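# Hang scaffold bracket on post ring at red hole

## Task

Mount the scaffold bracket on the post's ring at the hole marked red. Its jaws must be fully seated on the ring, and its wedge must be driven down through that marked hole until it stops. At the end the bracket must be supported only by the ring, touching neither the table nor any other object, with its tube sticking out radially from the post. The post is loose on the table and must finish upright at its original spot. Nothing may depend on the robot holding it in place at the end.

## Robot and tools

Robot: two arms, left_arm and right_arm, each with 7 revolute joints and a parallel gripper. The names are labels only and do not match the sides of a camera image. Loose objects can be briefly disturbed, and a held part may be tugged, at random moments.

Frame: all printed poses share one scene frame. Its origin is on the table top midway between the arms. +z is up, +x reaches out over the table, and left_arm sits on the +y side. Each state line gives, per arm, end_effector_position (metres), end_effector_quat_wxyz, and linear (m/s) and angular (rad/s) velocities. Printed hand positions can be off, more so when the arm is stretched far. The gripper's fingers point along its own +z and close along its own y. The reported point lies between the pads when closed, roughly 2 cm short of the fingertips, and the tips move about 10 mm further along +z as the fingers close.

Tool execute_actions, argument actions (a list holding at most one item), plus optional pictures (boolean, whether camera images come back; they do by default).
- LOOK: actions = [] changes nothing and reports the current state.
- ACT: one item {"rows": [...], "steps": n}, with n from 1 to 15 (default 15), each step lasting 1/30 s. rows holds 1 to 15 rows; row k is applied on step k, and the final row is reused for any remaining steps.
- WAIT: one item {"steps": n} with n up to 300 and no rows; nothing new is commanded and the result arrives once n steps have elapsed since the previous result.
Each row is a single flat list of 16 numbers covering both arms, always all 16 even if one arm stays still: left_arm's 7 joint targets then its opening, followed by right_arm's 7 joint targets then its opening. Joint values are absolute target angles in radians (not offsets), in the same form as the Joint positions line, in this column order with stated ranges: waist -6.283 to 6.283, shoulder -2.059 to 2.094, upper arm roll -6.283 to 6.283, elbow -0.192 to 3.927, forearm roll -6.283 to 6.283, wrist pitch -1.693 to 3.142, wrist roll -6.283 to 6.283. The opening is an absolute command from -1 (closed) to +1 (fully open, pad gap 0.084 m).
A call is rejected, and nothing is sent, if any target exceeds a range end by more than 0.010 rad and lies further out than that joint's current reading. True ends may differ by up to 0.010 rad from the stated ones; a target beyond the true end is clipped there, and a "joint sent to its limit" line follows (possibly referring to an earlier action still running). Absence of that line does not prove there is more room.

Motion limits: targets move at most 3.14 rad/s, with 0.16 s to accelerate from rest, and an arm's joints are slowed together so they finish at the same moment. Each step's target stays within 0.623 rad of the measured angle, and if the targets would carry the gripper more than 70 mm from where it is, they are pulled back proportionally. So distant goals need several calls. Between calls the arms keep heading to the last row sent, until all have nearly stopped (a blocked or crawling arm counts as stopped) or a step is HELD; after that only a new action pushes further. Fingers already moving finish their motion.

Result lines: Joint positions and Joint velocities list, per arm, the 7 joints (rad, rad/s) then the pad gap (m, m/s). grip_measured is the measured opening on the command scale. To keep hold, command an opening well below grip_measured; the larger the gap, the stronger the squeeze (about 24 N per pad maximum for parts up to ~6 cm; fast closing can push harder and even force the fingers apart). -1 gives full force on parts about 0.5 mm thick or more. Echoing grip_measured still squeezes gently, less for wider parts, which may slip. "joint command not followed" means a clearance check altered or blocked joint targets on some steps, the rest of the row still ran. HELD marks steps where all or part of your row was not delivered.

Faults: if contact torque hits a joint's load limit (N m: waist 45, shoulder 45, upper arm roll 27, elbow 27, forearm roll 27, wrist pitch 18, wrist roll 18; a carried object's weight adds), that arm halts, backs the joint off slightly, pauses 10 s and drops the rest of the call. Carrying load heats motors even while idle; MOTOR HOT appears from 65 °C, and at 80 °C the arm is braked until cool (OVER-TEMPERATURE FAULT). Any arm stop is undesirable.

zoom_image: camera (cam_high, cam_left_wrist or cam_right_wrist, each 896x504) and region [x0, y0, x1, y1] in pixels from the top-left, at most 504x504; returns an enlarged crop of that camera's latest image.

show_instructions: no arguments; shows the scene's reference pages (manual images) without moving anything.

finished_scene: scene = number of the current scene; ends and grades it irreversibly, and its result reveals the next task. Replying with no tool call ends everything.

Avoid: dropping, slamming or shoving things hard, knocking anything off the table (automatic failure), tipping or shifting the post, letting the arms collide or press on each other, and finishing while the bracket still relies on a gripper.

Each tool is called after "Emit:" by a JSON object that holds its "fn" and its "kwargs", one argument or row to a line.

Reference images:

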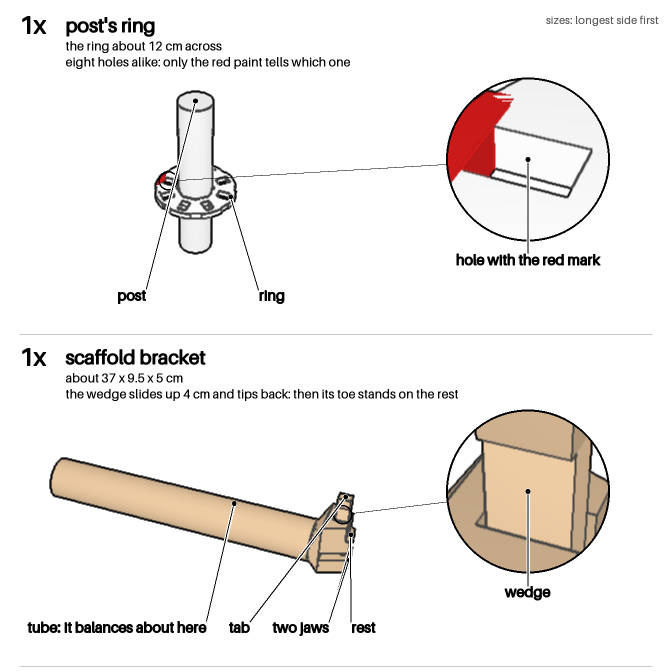

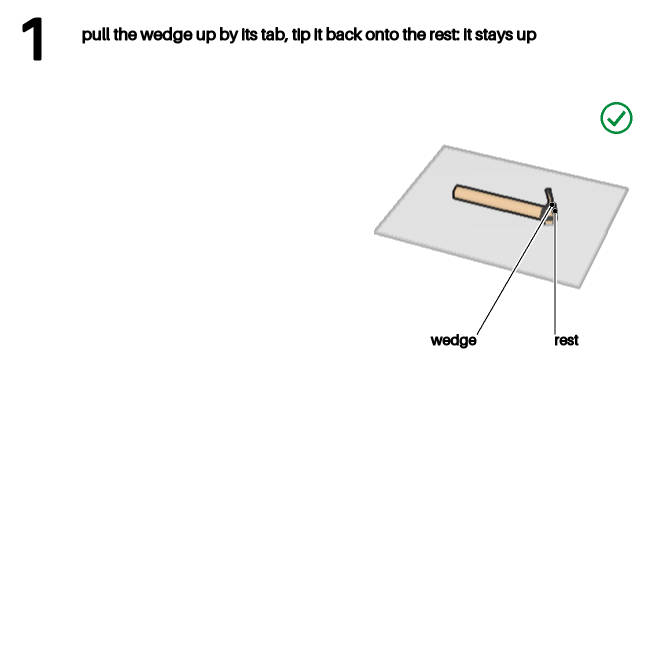

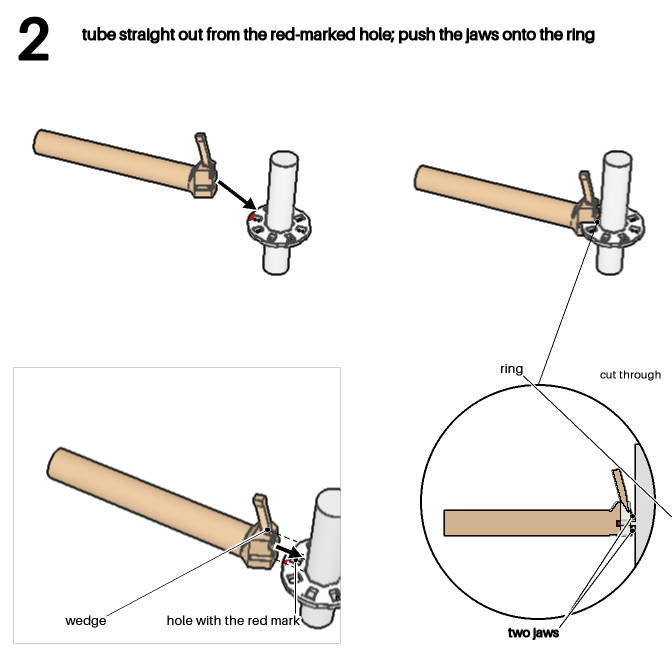

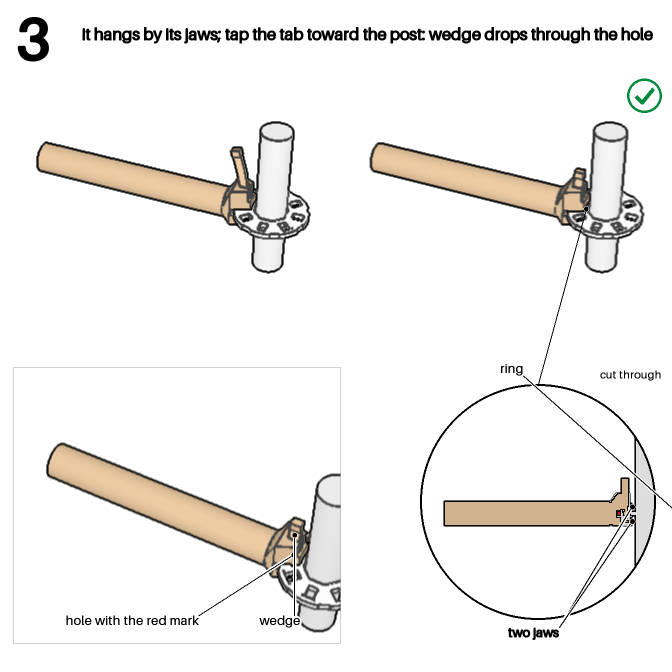

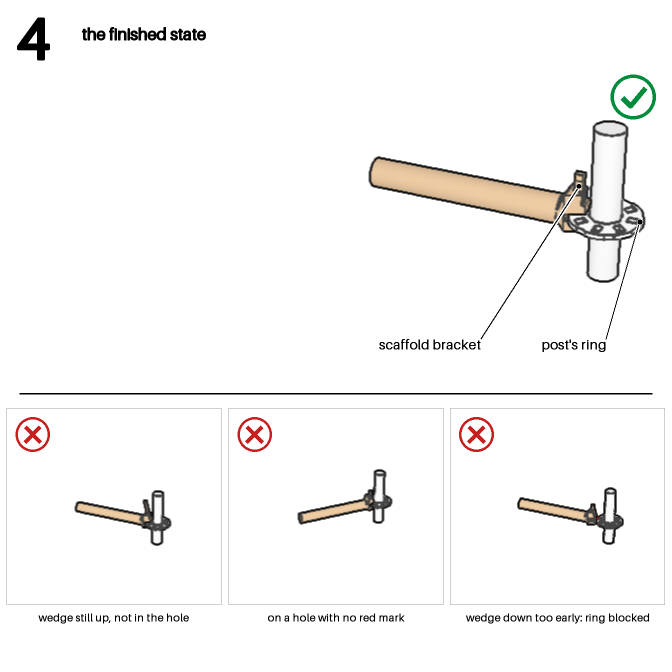

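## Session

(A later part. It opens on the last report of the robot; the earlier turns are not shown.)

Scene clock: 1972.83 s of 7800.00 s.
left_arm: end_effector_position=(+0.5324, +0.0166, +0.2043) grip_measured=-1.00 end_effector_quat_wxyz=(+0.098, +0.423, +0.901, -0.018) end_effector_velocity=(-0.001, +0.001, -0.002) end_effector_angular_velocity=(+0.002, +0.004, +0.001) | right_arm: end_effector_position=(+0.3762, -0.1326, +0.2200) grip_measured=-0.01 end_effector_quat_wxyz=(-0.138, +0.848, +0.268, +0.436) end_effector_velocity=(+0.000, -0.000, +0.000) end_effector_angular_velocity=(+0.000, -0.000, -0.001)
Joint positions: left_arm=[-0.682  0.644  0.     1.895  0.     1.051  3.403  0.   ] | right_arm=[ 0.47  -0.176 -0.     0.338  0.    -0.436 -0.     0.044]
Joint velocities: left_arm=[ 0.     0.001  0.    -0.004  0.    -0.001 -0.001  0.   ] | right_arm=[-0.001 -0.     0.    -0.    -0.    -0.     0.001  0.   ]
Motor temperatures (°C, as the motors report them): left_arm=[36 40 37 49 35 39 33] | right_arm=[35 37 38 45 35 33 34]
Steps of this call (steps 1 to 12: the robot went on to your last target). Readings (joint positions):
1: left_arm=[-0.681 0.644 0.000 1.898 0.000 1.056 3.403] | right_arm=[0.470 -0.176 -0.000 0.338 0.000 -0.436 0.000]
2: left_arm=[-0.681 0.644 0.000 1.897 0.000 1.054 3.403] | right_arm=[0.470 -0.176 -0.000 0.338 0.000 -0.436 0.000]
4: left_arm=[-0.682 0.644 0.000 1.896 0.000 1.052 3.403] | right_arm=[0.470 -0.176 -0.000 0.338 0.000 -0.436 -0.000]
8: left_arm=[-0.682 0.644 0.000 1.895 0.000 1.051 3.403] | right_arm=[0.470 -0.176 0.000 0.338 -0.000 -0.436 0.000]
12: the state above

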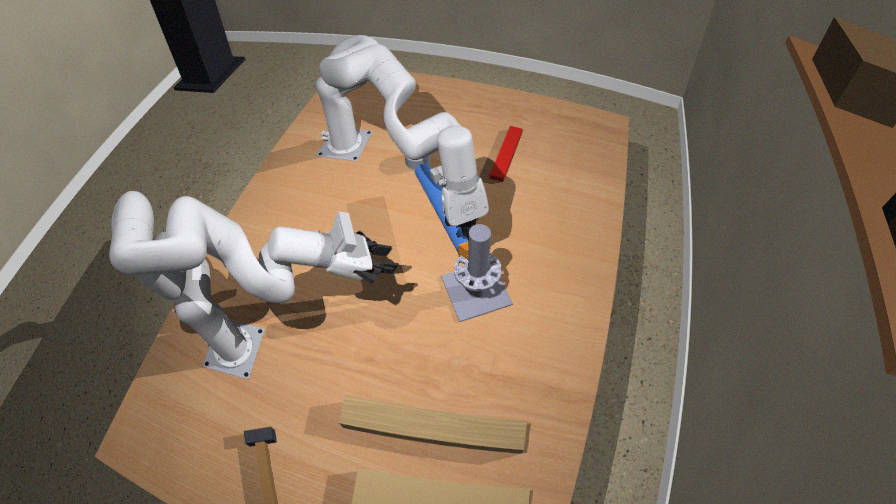

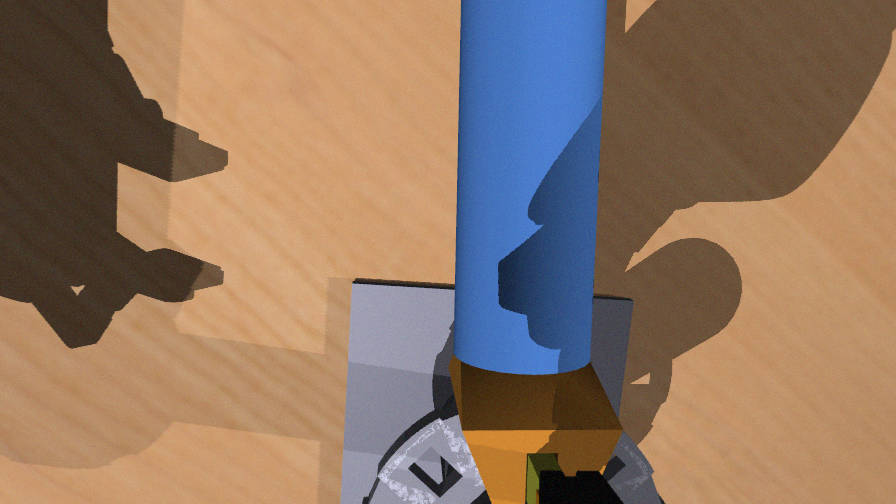

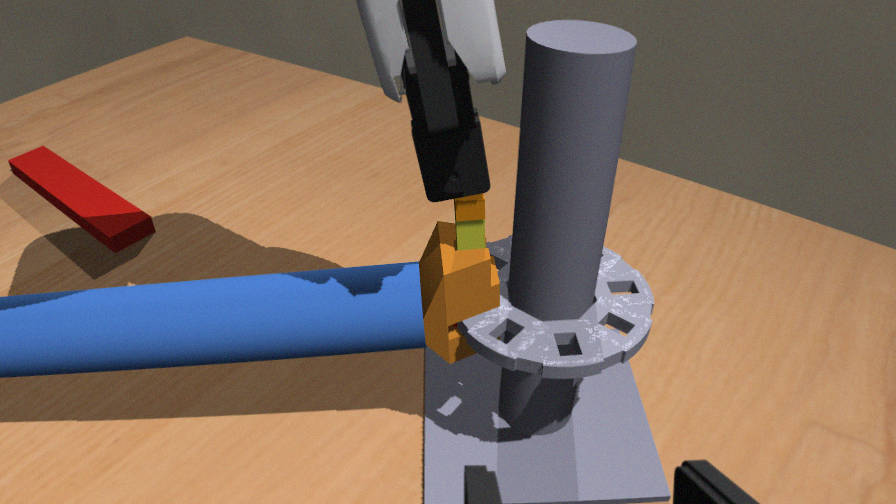

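Emit:
{"fn": "execute_actions", "kwargs": {
  "actions": [
    {"rows":[[-0.6816,0.6441,0,1.8936,0,1.0495,3.4026,-1,0.47,-0.176,0,0.3379,0,-0.4361,0,0],[-0.6816,0.6443,0,1.8927,0,1.0484,3.4026,-1,0.47,-0.176,0,0.3379,0,-0.4361,0,0],[-0.6816,0.6444,0,1.8918,0,1.0474,3.4026,-1,0.47,-0.176,0,0.3379,0,-0.4361,0,0],[-0.6816,0.6446,0,1.8909,0,1.0463,3.4026,-1,0.47,-0.176,0,0.3379,0,-0.4361,0,0],[-0.6816,0.6447,0,1.8900,0,1.0453,3.4026,-1,0.47,-0.176,0,0.3379,0,-0.4361,0,0],[-0.6816,0.6449,0,1.8891,0,1.0442,3.4026,-1,0.47,-0.176,0,0.3379,0,-0.4361,0,0],[-0.6816,0.6450,0,1.8882,0,1.0432,3.4026,-1,0.47,-0.176,0,0.3379,0,-0.4361,0,0],[-0.6816,0.6452,0,1.8873,0,1.0421,3.4026,-1,0.47,-0.176,0,0.3379,0,-0.4361,0,0],[-0.6816,0.6453,0,1.8864,0,1.0411,3.4026,-1,0.47,-0.176,0,0.3379,0,-0.4361,0,0],[-0.6816,0.6455,0,1.8855,0,1.0400,3.4026,-1,0.47,-0.176,0,0.3379,0,-0.4361,0,0],[-0.6816,0.6456,0,1.8846,0,1.0390,3.4026,-1,0.47,-0.176,0,0.3379,0,-0.4361,0,0],[-0.6816,0.6458,0,1.8837,0,1.0379,3.4026,-1,0.47,-0.176,0,0.3379,0,-0.4361,0,0],[-0.6816,0.6459,0,1.8828,0,1.0369,3.4026,-1,0.47,-0.176,0,0.3379,0,-0.4361,0,0],[-0.6816,0.6461,0,1.8819,0,1.0358,3.4026,-1,0.47,-0.176,0,0.3379,0,-0.4361,0,0],[-0.6816,0.6462,0,1.8810,0,1.0348,3.4026,-1,0.47,-0.176,0,0.3379,0,-0.4361,0,0]],"steps":15}
  ],
  "pictures": false
}}

Emit:
{"fn": "execute_actions", "kwargs": {
  "actions": [
    {"steps":10}
  ]
}}

Scene clock: 1989.17 s of 7800.00 s.
left_arm: end_effector_position=(+0.5324, +0.0165, +0.2000) grip_measured=-1.00 end_effector_quat_wxyz=(+0.099, +0.423, +0.900, -0.018) end_effector_velocity=(+0.002, -0.001, -0.003) end_effector_angular_velocity=(-0.008, -0.011, +0.000) | right_arm: end_effector_position=(+0.3762, -0.1326, +0.2200) grip_measured=-0.01 end_effector_quat_wxyz=(-0.138, +0.848, +0.268, +0.436) end_effector_velocity=(+0.000, -0.000, +0.000) end_effector_angular_velocity=(+0.000, +0.000, -0.001)
Joint positions: left_arm=[-0.682  0.645 -0.     1.884 -0.     1.038  3.403  0.   ] | right_arm=[ 0.47  -0.176  0.     0.338 -0.    -0.436 -0.     0.044]
Joint velocities: left_arm=[ 0.001 -0.004 -0.    -0.021  0.    -0.031  0.     0.   ] | right_arm=[ 0.    -0.     0.     0.     0.002 -0.    -0.    -0.   ]
Motor temperatures (°C, as the motors report them): left_arm=[36 40 37 49 35 39 33] | right_arm=[35 37 38 45 35 33 34]
Steps of this call (steps 1 to 15: the robot went on to your last target; steps 16 to 90: nothing new was sent; then 12.83 s passed at rest; steps 91 to 105: all 15 steps of this action). Readings (joint positions):
91: left_arm=[-0.682 0.644 0.000 1.894 -0.000 1.050 3.403] | right_arm=[0.470 -0.176 -0.000 0.338 0.000 -0.436 0.000]
92: left_arm=[-0.682 0.644 0.000 1.894 0.000 1.050 3.403] | right_arm=[0.470 -0.176 0.000 0.338 -0.000 -0.436 0.000]
94: left_arm=[-0.682 0.644 -0.000 1.893 0.000 1.049 3.403] | right_arm=[0.470 -0.176 0.000 0.338 -0.000 -0.436 0.000]
98: left_arm=[-0.682 0.645 0.000 1.890 -0.000 1.045 3.403] | right_arm=[0.470 -0.176 0.000 0.338 0.000 -0.436 -0.000]
105: the state above

Scene clock: 1989.50 s of 7800.00 s.
left_arm: end_effector_position=(+0.5325, +0.0165, +0.1995) grip_measured=-1.00 end_effector_quat_wxyz=(+0.099, +0.423, +0.900, -0.018) end_effector_velocity=(-0.000, -0.000, -0.001) end_effector_angular_velocity=(-0.000, +0.001, -0.001) | right_arm: end_effector_position=(+0.3762, -0.1326, +0.2200) grip_measured=-0.01 end_effector_quat_wxyz=(-0.138, +0.848, +0.268, +0.436) end_effector_velocity=(+0.000, -0.001, +0.000) end_effector_angular_velocity=(+0.002, +0.001, -0.003)
Joint positions: left_arm=[-0.682  0.645  0.     1.882 -0.     1.035  3.403  0.   ] | right_arm=[ 0.47  -0.176  0.     0.338  0.    -0.436 -0.     0.044]
Joint velocities: left_arm=[ 0.     0.001 -0.001 -0.001 -0.    -0.001  0.001  0.   ] | right_arm=[-0.    -0.    -0.    -0.     0.002 -0.     0.001  0.   ]
Motor temperatures (°C, as the motors report them): left_arm=[36 40 37 49 35 39 33] | right_arm=[35 37 38 45 35 33 34]
Steps of this call (steps 1 to 10: the robot went on to your last target). Readings (joint positions):
1: left_arm=[-0.682 0.645 -0.000 1.884 -0.000 1.037 3.403] | right_arm=[0.470 -0.176 -0.000 0.338 -0.000 -0.436 0.000]
2: left_arm=[-0.682 0.645 0.000 1.883 -0.000 1.036 3.403] | right_arm=[0.470 -0.176 0.000 0.338 -0.000 -0.436 -0.000]
4: left_arm=[-0.682 0.645 0.000 1.883 -0.000 1.036 3.403] | right_arm=[0.470 -0.176 0.000 0.338 -0.000 -0.436 -0.000]
8: left_arm=[-0.682 0.645 0.000 1.882 -0.000 1.035 3.403] | right_arm=[0.470 -0.176 -0.000 0.338 -0.000 -0.436 0.000]
10: the state above

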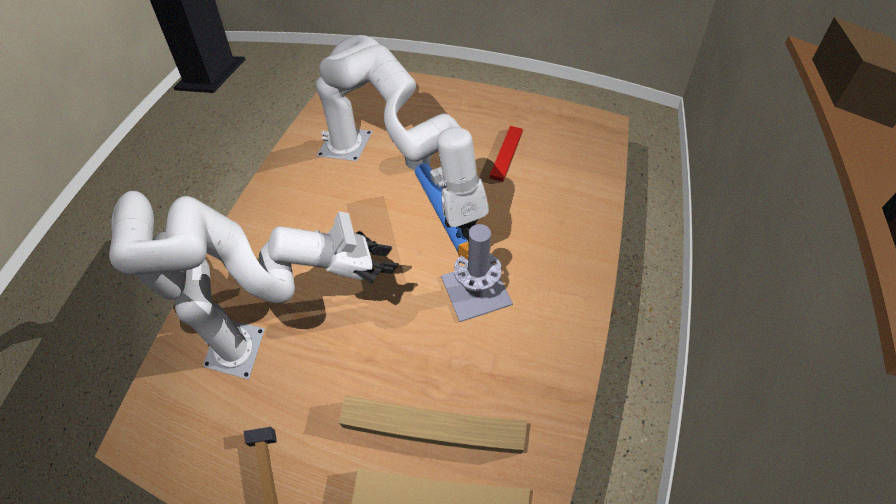

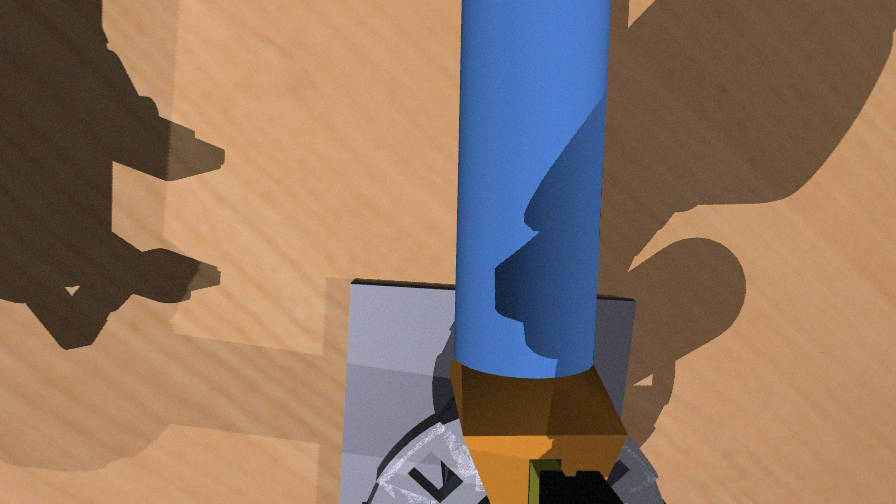

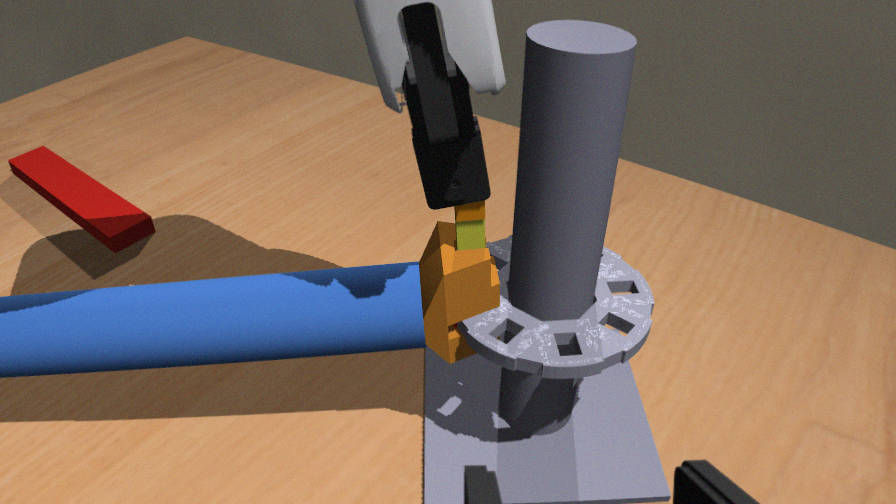

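Emit:
{"fn": "zoom_image", "kwargs": {
  "camera": "cam_right_wrist",
  "region": [400, 180, 600, 380]
}}

Region (400, 180, 600, 380) of cam_right_wrist's 896x504 image, scaled by 2.520, with more detail than that image has.

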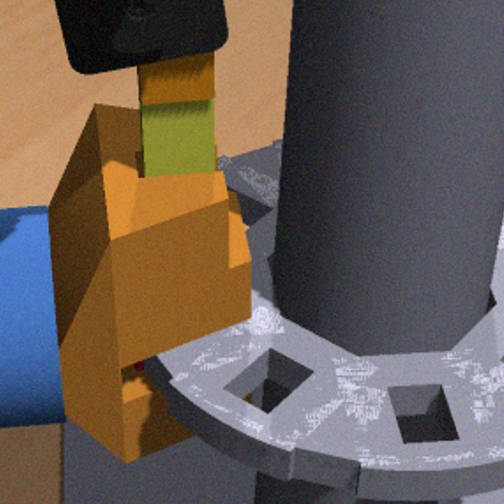

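Emit:
{"fn": "execute_actions", "kwargs": {
  "actions": [
    {"rows":[[-0.6816,0.6463,0,1.8801,0,1.0338,3.4026,-1,0.47,-0.176,0,0.3379,0,-0.4361,0,0],[-0.6816,0.6465,0,1.8792,0,1.0327,3.4026,-1,0.47,-0.176,0,0.3379,0,-0.4361,0,0],[-0.6816,0.6466,0,1.8783,0,1.0317,3.4026,-1,0.47,-0.176,0,0.3379,0,-0.4361,0,0],[-0.6816,0.6468,0,1.8774,0,1.0306,3.4026,-1,0.47,-0.176,0,0.3379,0,-0.4361,0,0],[-0.6816,0.6469,0,1.8765,0,1.0296,3.4026,-1,0.47,-0.176,0,0.3379,0,-0.4361,0,0],[-0.6816,0.6471,0,1.8756,0,1.0285,3.4026,-1,0.47,-0.176,0,0.3379,0,-0.4361,0,0],[-0.6816,0.6472,0,1.8747,0,1.0275,3.4026,-1,0.47,-0.176,0,0.3379,0,-0.4361,0,0],[-0.6816,0.6474,0,1.8738,0,1.0264,3.4026,-1,0.47,-0.176,0,0.3379,0,-0.4361,0,0]],"steps":15}
  ]
}}

Emit:
{"fn": "execute_actions", "kwargs": {
  "actions": [
    {"rows":[[-0.6816,0.6466,0,1.8783,0,1.0317,3.4026,-1,0.47,-0.176,0,0.3379,0,-0.4361,0,0],[-0.6816,0.6459,0,1.8828,0,1.0369,3.4026,-1,0.47,-0.176,0,0.3379,0,-0.4361,0,0],[-0.6816,0.6452,0,1.8873,0,1.0421,3.4026,-1,0.47,-0.176,0,0.3379,0,-0.4361,0,0],[-0.6816,0.6444,0,1.8918,0,1.0474,3.4026,-1,0.47,-0.176,0,0.3379,0,-0.4361,0,0],[-0.6816,0.6435,0,1.8972,0,1.0537,3.4026,-1,0.47,-0.176,0,0.3379,0,-0.4361,0,0],[-0.6816,0.6423,0,1.9053,0,1.0630,3.4026,-1,0.47,-0.176,0,0.3379,0,-0.4361,0,0],[-0.6816,0.6411,0,1.9127,0,1.0717,3.4026,-1,0.47,-0.176,0,0.3379,0,-0.4361,0,0],[-0.6816,0.6398,0,1.9206,0,1.0808,3.4026,-1,0.47,-0.176,0,0.3379,0,-0.4361,0,0],[-0.6816,0.6387,0,1.9276,0,1.0889,3.4026,-1,0.47,-0.176,0,0.3379,0,-0.4361,0,0],[-0.6816,0.6379,0,1.9328,0,1.0949,3.4026,-1,0.47,-0.176,0,0.3379,0,-0.4361,0,0],[-0.6816,0.6375,0,1.9350,0,1.0975,3.4026,-1,0.47,-0.176,0,0.3379,0,-0.4361,0,0]],"steps":15}
  ]
}}

Scene clock: 2028.70 s of 7800.00 s.
left_arm: end_effector_position=(+0.5325, +0.0164, +0.1965) grip_measured=-1.00 end_effector_quat_wxyz=(+0.100, +0.423, +0.900, -0.018) end_effector_velocity=(-0.000, -0.000, -0.000) end_effector_angular_velocity=(+0.000, -0.000, +0.000) | right_arm: end_effector_position=(+0.3762, -0.1326, +0.2200) grip_measured=-0.01 end_effector_quat_wxyz=(-0.138, +0.848, +0.268, +0.436) end_effector_velocity=(+0.000, -0.000, -0.000) end_effector_angular_velocity=(-0.000, +0.001, -0.001)
Joint positions: left_arm=[-0.682  0.646 -0.     1.875 -0.     1.026  3.403  0.   ] | right_arm=[ 0.47  -0.176 -0.     0.338  0.    -0.436  0.     0.044]
Joint velocities: left_arm=[-0.001  0.    -0.    -0.001  0.001 -0.001 -0.001  0.   ] | right_arm=[ 0.     0.001 -0.    -0.     0.002  0.    -0.001  0.   ]
Motor temperatures (°C, as the motors report them): left_arm=[36 39 37 46 35 38 33] | right_arm=[35 37 38 45 35 33 34]
Steps of this call (steps 1 to 15: the robot went on to your last target; steps 16 to 90: nothing new was sent; then 35.70 s passed at rest; steps 91 to 105: all 15 steps of this action). Readings (joint positions):
91: left_arm=[-0.682 0.646 0.000 1.881 0.000 1.035 3.403] | right_arm=[0.470 -0.176 -0.000 0.338 0.000 -0.436 -0.000]
92: left_arm=[-0.682 0.646 0.000 1.881 0.000 1.034 3.403] | right_arm=[0.470 -0.176 0.000 0.338 0.000 -0.436 -0.000]
94: left_arm=[-0.682 0.646 0.000 1.880 0.000 1.033 3.403] | right_arm=[0.470 -0.176 -0.000 0.338 -0.000 -0.436 0.000]
98: left_arm=[-0.682 0.645 0.000 1.878 -0.000 1.030 3.403] | right_arm=[0.470 -0.176 -0.000 0.338 -0.000 -0.436 -0.000]
105: the state above

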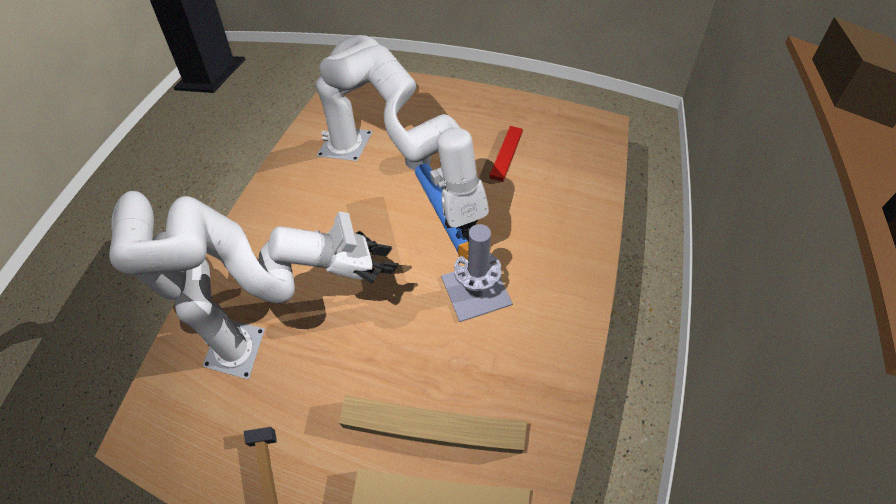

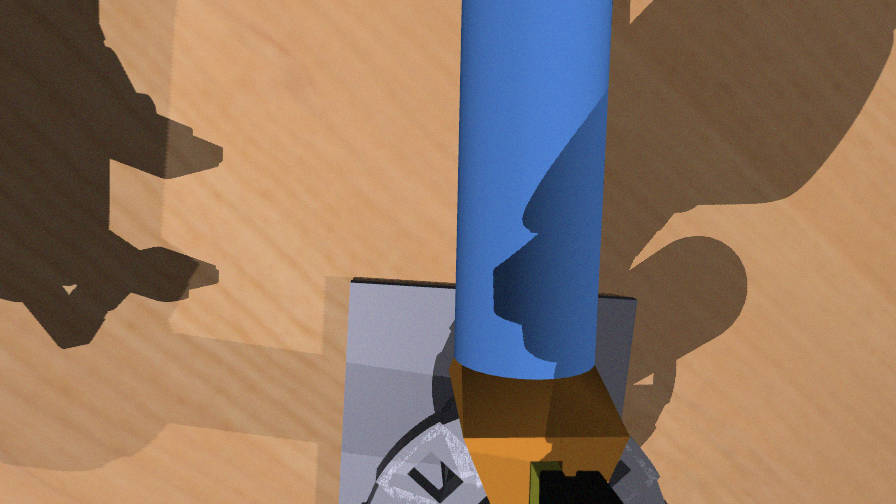

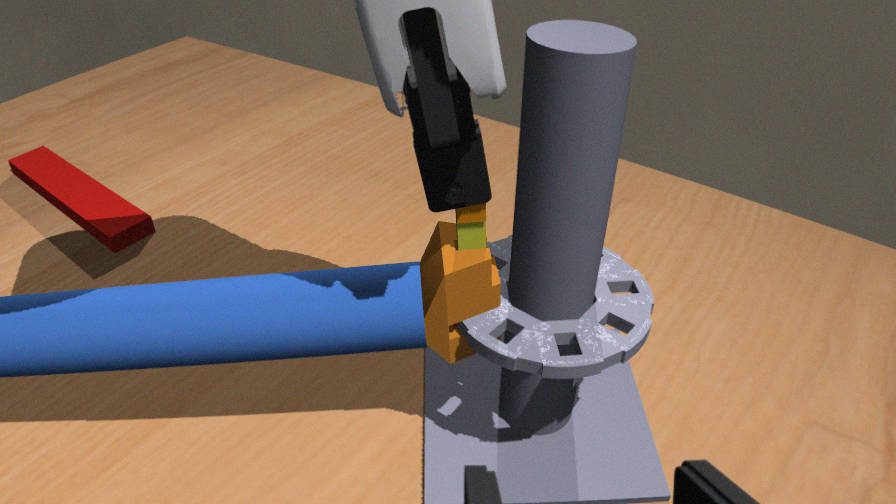

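Scene clock: 2029.20 s of 7800.00 s.
left_arm: end_effector_position=(+0.5320, +0.0168, +0.2192) grip_measured=-1.00 end_effector_quat_wxyz=(+0.097, +0.423, +0.901, -0.017) end_effector_velocity=(+0.005, -0.004, +0.040) end_effector_angular_velocity=(-0.025, -0.034, -0.000) | right_arm: end_effector_position=(+0.3762, -0.1326, +0.2200) grip_measured=-0.01 end_effector_quat_wxyz=(-0.138, +0.848, +0.268, +0.436) end_effector_velocity=(-0.000, +0.000, +0.000) end_effector_angular_velocity=(+0.001, +0.001, -0.001)
Joint positions: left_arm=[-0.682  0.639 -0.     1.931  0.     1.094  3.403  0.   ] | right_arm=[ 0.47  -0.176  0.     0.338 -0.    -0.436  0.     0.044]
Joint velocities: left_arm=[ 0.    -0.026 -0.001  0.056 -0.     0.04  -0.     0.   ] | right_arm=[ 0.    -0.001  0.    -0.     0.001  0.     0.001  0.   ]
Motor temperatures (°C, as the motors report them): left_arm=[36 39 37 46 35 38 33] | right_arm=[35 37 38 45 35 33 34]
Steps of this call (steps 1 to 15: all 15 steps of this action). Readings (joint positions):
1: left_arm=[-0.682 0.646 -0.000 1.875 -0.000 1.026 3.403] | right_arm=[0.470 -0.176 -0.000 0.338 -0.000 -0.436 0.000]
2: left_arm=[-0.682 0.646 -0.000 1.876 -0.000 1.028 3.403] | right_arm=[0.470 -0.176 -0.000 0.338 0.000 -0.436 0.000]
4: left_arm=[-0.682 0.647 -0.000 1.880 -0.000 1.033 3.403] | right_arm=[0.470 -0.176 -0.000 0.338 -0.000 -0.436 -0.000]
8: left_arm=[-0.682 0.649 0.000 1.892 0.000 1.057 3.403] | right_arm=[0.470 -0.176 -0.000 0.338 0.000 -0.436 -0.000]
15: the state above

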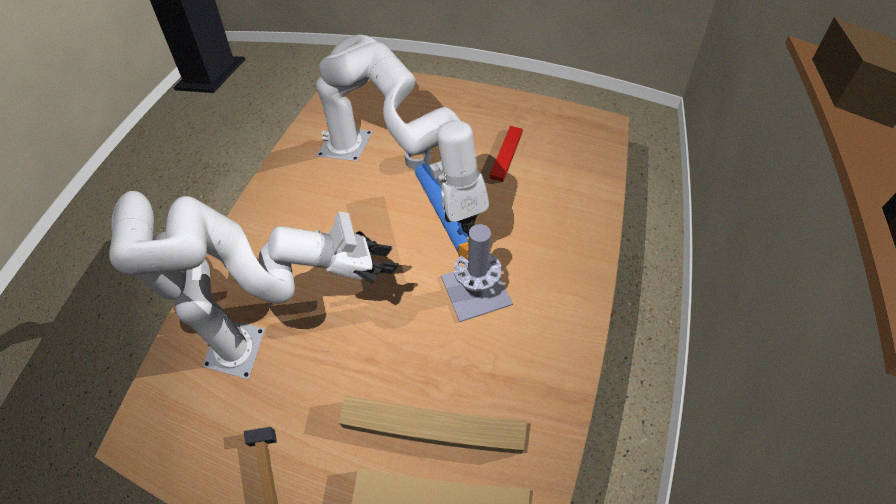

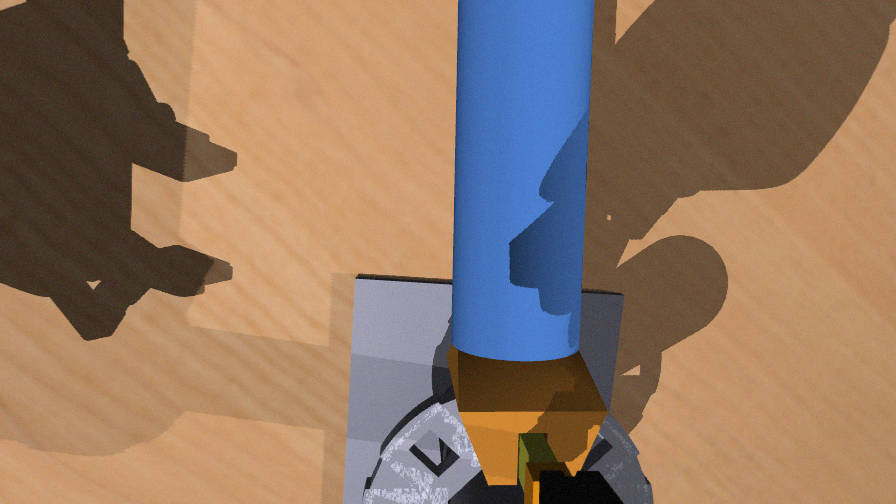

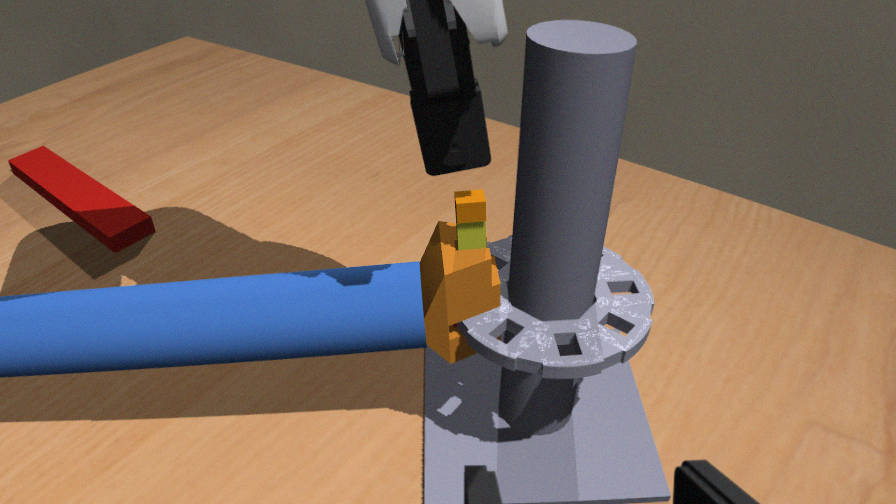

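Emit:
{"fn": "zoom_image", "kwargs": {
  "camera": "cam_right_wrist",
  "region": [400, 180, 600, 380]
}}

Region (400, 180, 600, 380) of cam_right_wrist's 896x504 image, scaled by 2.520, with more detail than that image has.

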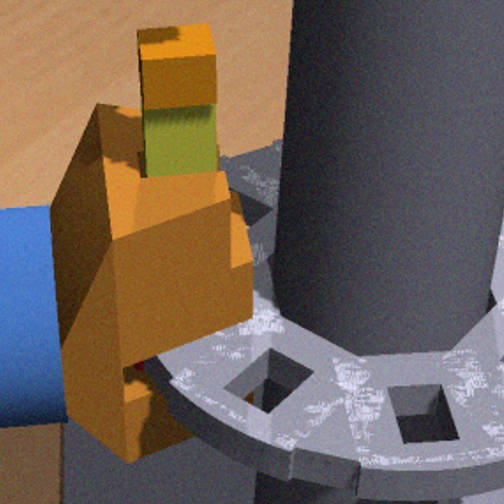

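Emit:
{"fn": "execute_actions", "kwargs": {
  "actions": [
    {"rows":[[-0.6812,0.6356,0,1.9321,0,1.0969,3.4030,-1,0.47,-0.176,0,0.3379,0,-0.4361,0,0],[-0.6801,0.6301,0,1.9237,0,1.0951,3.4041,-1,0.47,-0.176,0,0.3379,0,-0.4361,0,0],[-0.6784,0.6212,0,1.9101,0,1.0922,3.4058,-1,0.47,-0.176,0,0.3379,0,-0.4361,0,0],[-0.6760,0.6091,0,1.8918,0,1.0883,3.4082,-1,0.47,-0.176,0,0.3379,0,-0.4361,0,0],[-0.6731,0.5942,0,1.8691,0,1.0835,3.4111,-1,0.47,-0.176,0,0.3379,0,-0.4361,0,0],[-0.6696,0.5768,0,1.8425,0,1.0778,3.4146,-1,0.47,-0.176,0,0.3379,0,-0.4361,0,0],[-0.6657,0.5570,0,1.8124,0,1.0714,3.4185,-1,0.47,-0.176,0,0.3379,0,-0.4361,0,0],[-0.6614,0.5351,0,1.7790,0,1.0643,3.4228,-1,0.47,-0.176,0,0.3379,0,-0.4361,0,0],[-0.6568,0.5114,0,1.7429,0,1.0566,3.4274,-0.8,0.47,-0.176,0,0.3379,0,-0.4361,0,0],[-0.6518,0.4861,0,1.7044,0,1.0484,3.4324,-0.6,0.47,-0.176,0,0.3379,0,-0.4361,0,0],[-0.6466,0.4596,0,1.6641,0,1.0398,3.4376,-0.4,0.47,-0.176,0,0.3379,0,-0.4361,0,0],[-0.6411,0.4320,0,1.6220,0,1.0308,3.4431,-0.2,0.47,-0.176,0,0.3379,0,-0.4361,0,0],[-0.6355,0.4037,0,1.5788,0,1.0216,3.4487,0,0.47,-0.176,0,0.3379,0,-0.4361,0,0],[-0.6298,0.3748,0,1.5348,0,1.0122,3.4544,0.2,0.47,-0.176,0,0.3379,0,-0.4361,0,0],[-0.6241,0.3457,0,1.4904,0,1.0028,3.4601,0.4,0.47,-0.176,0,0.3379,0,-0.4361,0,0]],"steps":15}
  ],
  "pictures": false
}}

Emit:
{"fn": "execute_actions", "kwargs": {
  "actions": [
    {"rows":[[-0.6184,0.3165,0,1.4460,0,0.9933,3.4658,0.6,0.47,-0.176,0,0.3379,0,-0.4361,0,0],[-0.6127,0.2876,0,1.4020,0,0.9839,3.4715,0.7,0.47,-0.176,0,0.3379,0,-0.4361,0,0],[-0.6071,0.2593,0,1.3588,0,0.9747,3.4771,0.7,0.47,-0.176,0,0.3379,0,-0.4361,0,0],[-0.6016,0.2317,0,1.3167,0,0.9657,3.4826,0.7,0.47,-0.176,0,0.3379,0,-0.4361,0,0],[-0.5964,0.2052,0,1.2764,0,0.9571,3.4878,0.7,0.47,-0.176,0,0.3379,0,-0.4361,0,0],[-0.5914,0.1799,0,1.2379,0,0.9489,3.4928,0.7,0.47,-0.176,0,0.3379,0,-0.4361,0,0],[-0.5868,0.1562,0,1.2018,0,0.9412,3.4974,0.7,0.47,-0.176,0,0.3379,0,-0.4361,0,0],[-0.5825,0.1343,0,1.1684,0,0.9341,3.5017,0.7,0.47,-0.176,0,0.3379,0,-0.4361,0,0],[-0.5786,0.1145,0,1.1383,0,0.9277,3.5056,0.7,0.47,-0.176,0,0.3379,0,-0.4361,0,0],[-0.5751,0.0971,0,1.1117,0,0.9220,3.5091,0.7,0.47,-0.176,0,0.3379,0,-0.4361,0,0],[-0.5722,0.0822,0,1.0890,0,0.9172,3.5120,0.7,0.47,-0.176,0,0.3379,0,-0.4361,0,0],[-0.5698,0.0701,0,1.0707,0,0.9133,3.5144,0.7,0.47,-0.176,0,0.3379,0,-0.4361,0,0],[-0.5681,0.0612,0,1.0571,0,0.9104,3.5161,0.7,0.47,-0.176,0,0.3379,0,-0.4361,0,0],[-0.5670,0.0557,0,1.0487,0,0.9086,3.5172,0.7,0.47,-0.176,0,0.3379,0,-0.4361,0,0],[-0.5666,0.0538,0,1.0458,0,0.9080,3.5176,0.7,0.47,-0.176,0,0.3379,0,-0.4361,0,0]],"steps":15}
  ],
  "pictures": false
}}

Emit:
{"fn": "execute_actions", "kwargs": {
  "actions": [
    {"steps":15}
  ]
}}

Scene clock: 2149.70 s of 7800.00 s.
left_arm: end_effector_position=(+0.5022, +0.0669, +0.2204) grip_measured=-0.03 end_effector_quat_wxyz=(+0.081, +0.424, +0.902, -0.011) end_effector_velocity=(-0.147, +0.212, -0.021) end_effector_angular_velocity=(+0.102, +0.112, +0.003) | right_arm: end_effector_position=(+0.3762, -0.1326, +0.2200) grip_measured=-0.01 end_effector_quat_wxyz=(-0.138, +0.848, +0.268, +0.436) end_effector_velocity=(-0.000, +0.000, +0.000) end_effector_angular_velocity=(+0.000, -0.000, +0.001)
Joint positions: left_arm=[-0.645  0.452  0.     1.653  0.     1.037  3.439  0.043] | right_arm=[ 0.47  -0.176 -0.     0.338 -0.    -0.436 -0.     0.044]
Joint velocities: left_arm=[ 0.151 -0.763  0.    -1.159 -0.    -0.246  0.15   0.193] | right_arm=[ 0.001  0.    -0.     0.    -0.001  0.     0.001  0.   ]
Motor temperatures (°C, as the motors report them): left_arm=[36 41 37 49 35 38 33] | right_arm=[35 37 38 45 35 33 34]
Steps of this call (steps 1 to 15: the robot went on to your last target; steps 16 to 90: nothing new was sent; then 117.00 s passed at rest; steps 91 to 105: all 15 steps of this action). Readings (joint positions):
91: left_arm=[-0.682 0.637 -0.000 1.935 0.000 1.097 3.403] | right_arm=[0.470 -0.176 -0.000 0.338 0.000 -0.436 0.000]
92: left_arm=[-0.682 0.637 -0.000 1.934 -0.000 1.097 3.403] | right_arm=[0.470 -0.176 0.000 0.338 -0.000 -0.436 0.000]
94: left_arm=[-0.681 0.632 -0.000 1.926 -0.000 1.095 3.404] | right_arm=[0.470 -0.176 -0.000 0.338 0.000 -0.436 -0.000]
98: left_arm=[-0.673 0.595 -0.000 1.869 -0.000 1.083 3.411] | right_arm=[0.470 -0.176 -0.000 0.338 0.000 -0.436 0.000]
105: the state above

Scene clock: 2150.20 s of 7800.00 s.
left_arm: end_effector_position=(+0.4109, +0.1704, +0.1938) grip_measured=+0.70 end_effector_quat_wxyz=(+0.045, +0.425, +0.904, -0.003) end_effector_velocity=(-0.112, +0.105, -0.044) end_effector_angular_velocity=(+0.044, +0.064, +0.001) | right_arm: end_effector_position=(+0.3762, -0.1326, +0.2200) grip_measured=-0.01 end_effector_quat_wxyz=(-0.138, +0.848, +0.268, +0.436) end_effector_velocity=(+0.001, -0.001, +0.000) end_effector_angular_velocity=(+0.001, +0.000, -0.003)
Joint positions: left_arm=[-0.573  0.086  0.     1.095  0.     0.919  3.511  0.073] | right_arm=[ 0.47  -0.176  0.     0.338 -0.    -0.436  0.     0.044]
Joint velocities: left_arm=[ 0.073 -0.373  0.001 -0.57   0.    -0.119  0.073 -0.   ] | right_arm=[-0.002 -0.     0.    -0.    -0.     0.     0.001  0.   ]
Motor temperatures (°C, as the motors report them): left_arm=[36 41 37 49 35 38 33] | right_arm=[35 37 38 45 35 33 34]
Steps of this call (steps 1 to 15: all 15 steps of this action). Readings (joint positions):
1: left_arm=[-0.640 0.426 0.000 1.614 0.000 1.029 3.444] | right_arm=[0.470 -0.176 0.000 0.338 0.000 -0.436 0.000]
2: left_arm=[-0.635 0.399 0.000 1.573 0.000 1.020 3.449] | right_arm=[0.470 -0.176 -0.000 0.338 -0.000 -0.436 0.000]
4: left_arm=[-0.624 0.344 0.000 1.489 0.000 1.002 3.460] | right_arm=[0.470 -0.176 -0.000 0.338 0.000 -0.436 0.000]
8: left_arm=[-0.602 0.234 0.000 1.320 0.000 0.967 3.482] | right_arm=[0.470 -0.176 0.000 0.338 -0.000 -0.436 0.000]
15: the state above

Scene clock: 2150.70 s of 7800.00 s.
left_arm: end_effector_position=(+0.4014, +0.1790, +0.1901) grip_measured=+0.70 end_effector_quat_wxyz=(+0.042, +0.425, +0.904, -0.003) end_effector_velocity=(-0.001, +0.001, -0.001) end_effector_angular_velocity=(+0.001, +0.002, +0.002) | right_arm: end_effector_position=(+0.3762, -0.1326, +0.2200) grip_measured=-0.01 end_effector_quat_wxyz=(-0.138, +0.848, +0.268, +0.436) end_effector_velocity=(+0.000, -0.000, +0.000) end_effector_angular_velocity=(+0.001, -0.000, -0.002)
Joint positions: left_arm=[-0.567  0.054 -0.     1.046 -0.     0.908  3.518  0.073] | right_arm=[ 0.47  -0.176  0.     0.338  0.    -0.436  0.     0.044]
Joint velocities: left_arm=[ 0.    -0.003  0.001 -0.005  0.    -0.    -0.001  0.   ] | right_arm=[-0.001 -0.     0.001  0.     0.002  0.    -0.    -0.   ]
Motor temperatures (°C, as the motors report them): left_arm=[36 41 37 49 35 38 33] | right_arm=[35 37 38 45 35 33 34]
Steps of this call (steps 1 to 15: the robot went on to your last target). Readings (joint positions):
1: left_arm=[-0.571 0.075 0.000 1.078 0.000 0.916 3.513] | right_arm=[0.470 -0.176 -0.000 0.338 0.000 -0.436 -0.000]
2: left_arm=[-0.569 0.068 0.000 1.068 0.000 0.913 3.515] | right_arm=[0.470 -0.176 -0.000 0.338 -0.000 -0.436 -0.000]
4: left_arm=[-0.568 0.061 -0.000 1.056 -0.000 0.910 3.516] | right_arm=[0.470 -0.176 0.000 0.338 -0.000 -0.436 0.000]
8: left_arm=[-0.567 0.056 -0.000 1.049 -0.000 0.908 3.517] | right_arm=[0.470 -0.176 -0.000 0.338 0.000 -0.436 -0.000]
15: the state above

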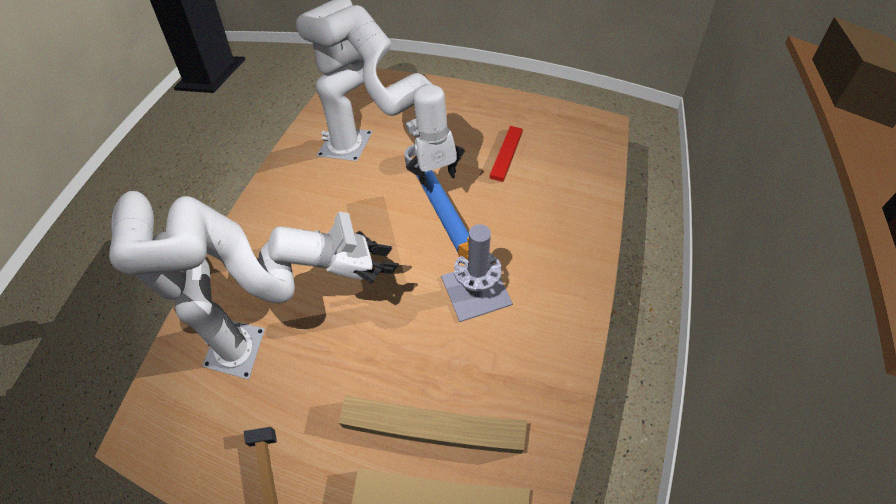

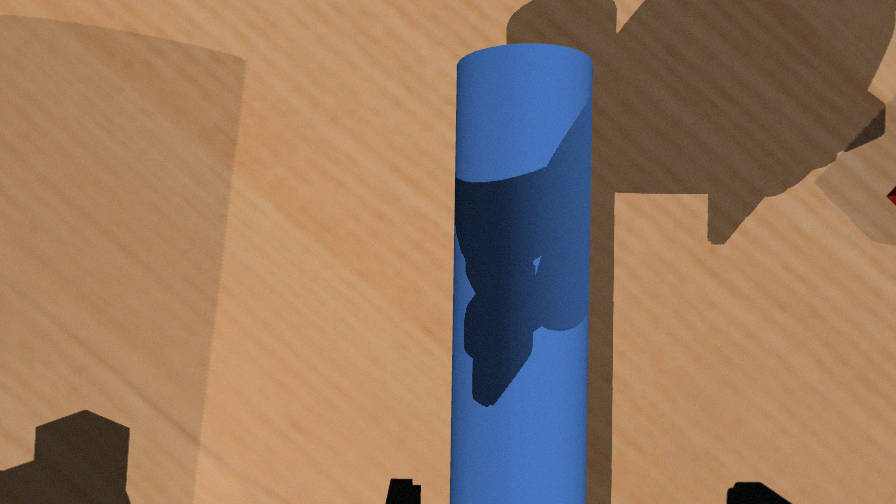

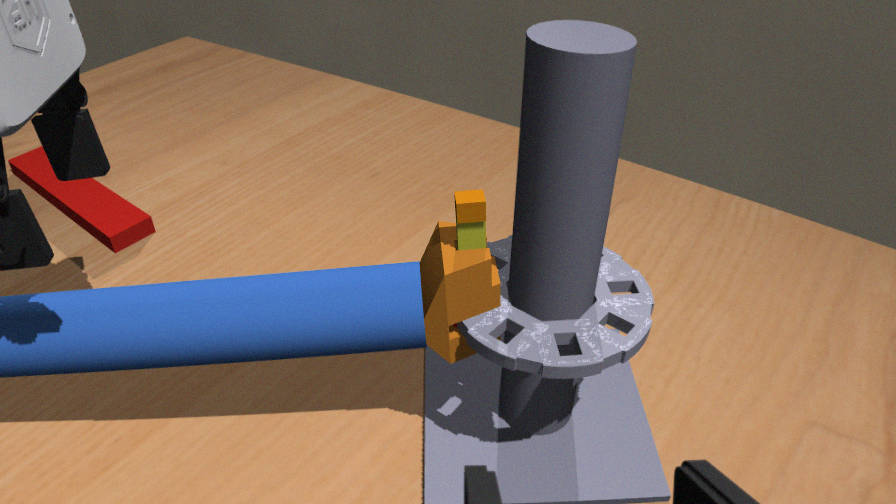

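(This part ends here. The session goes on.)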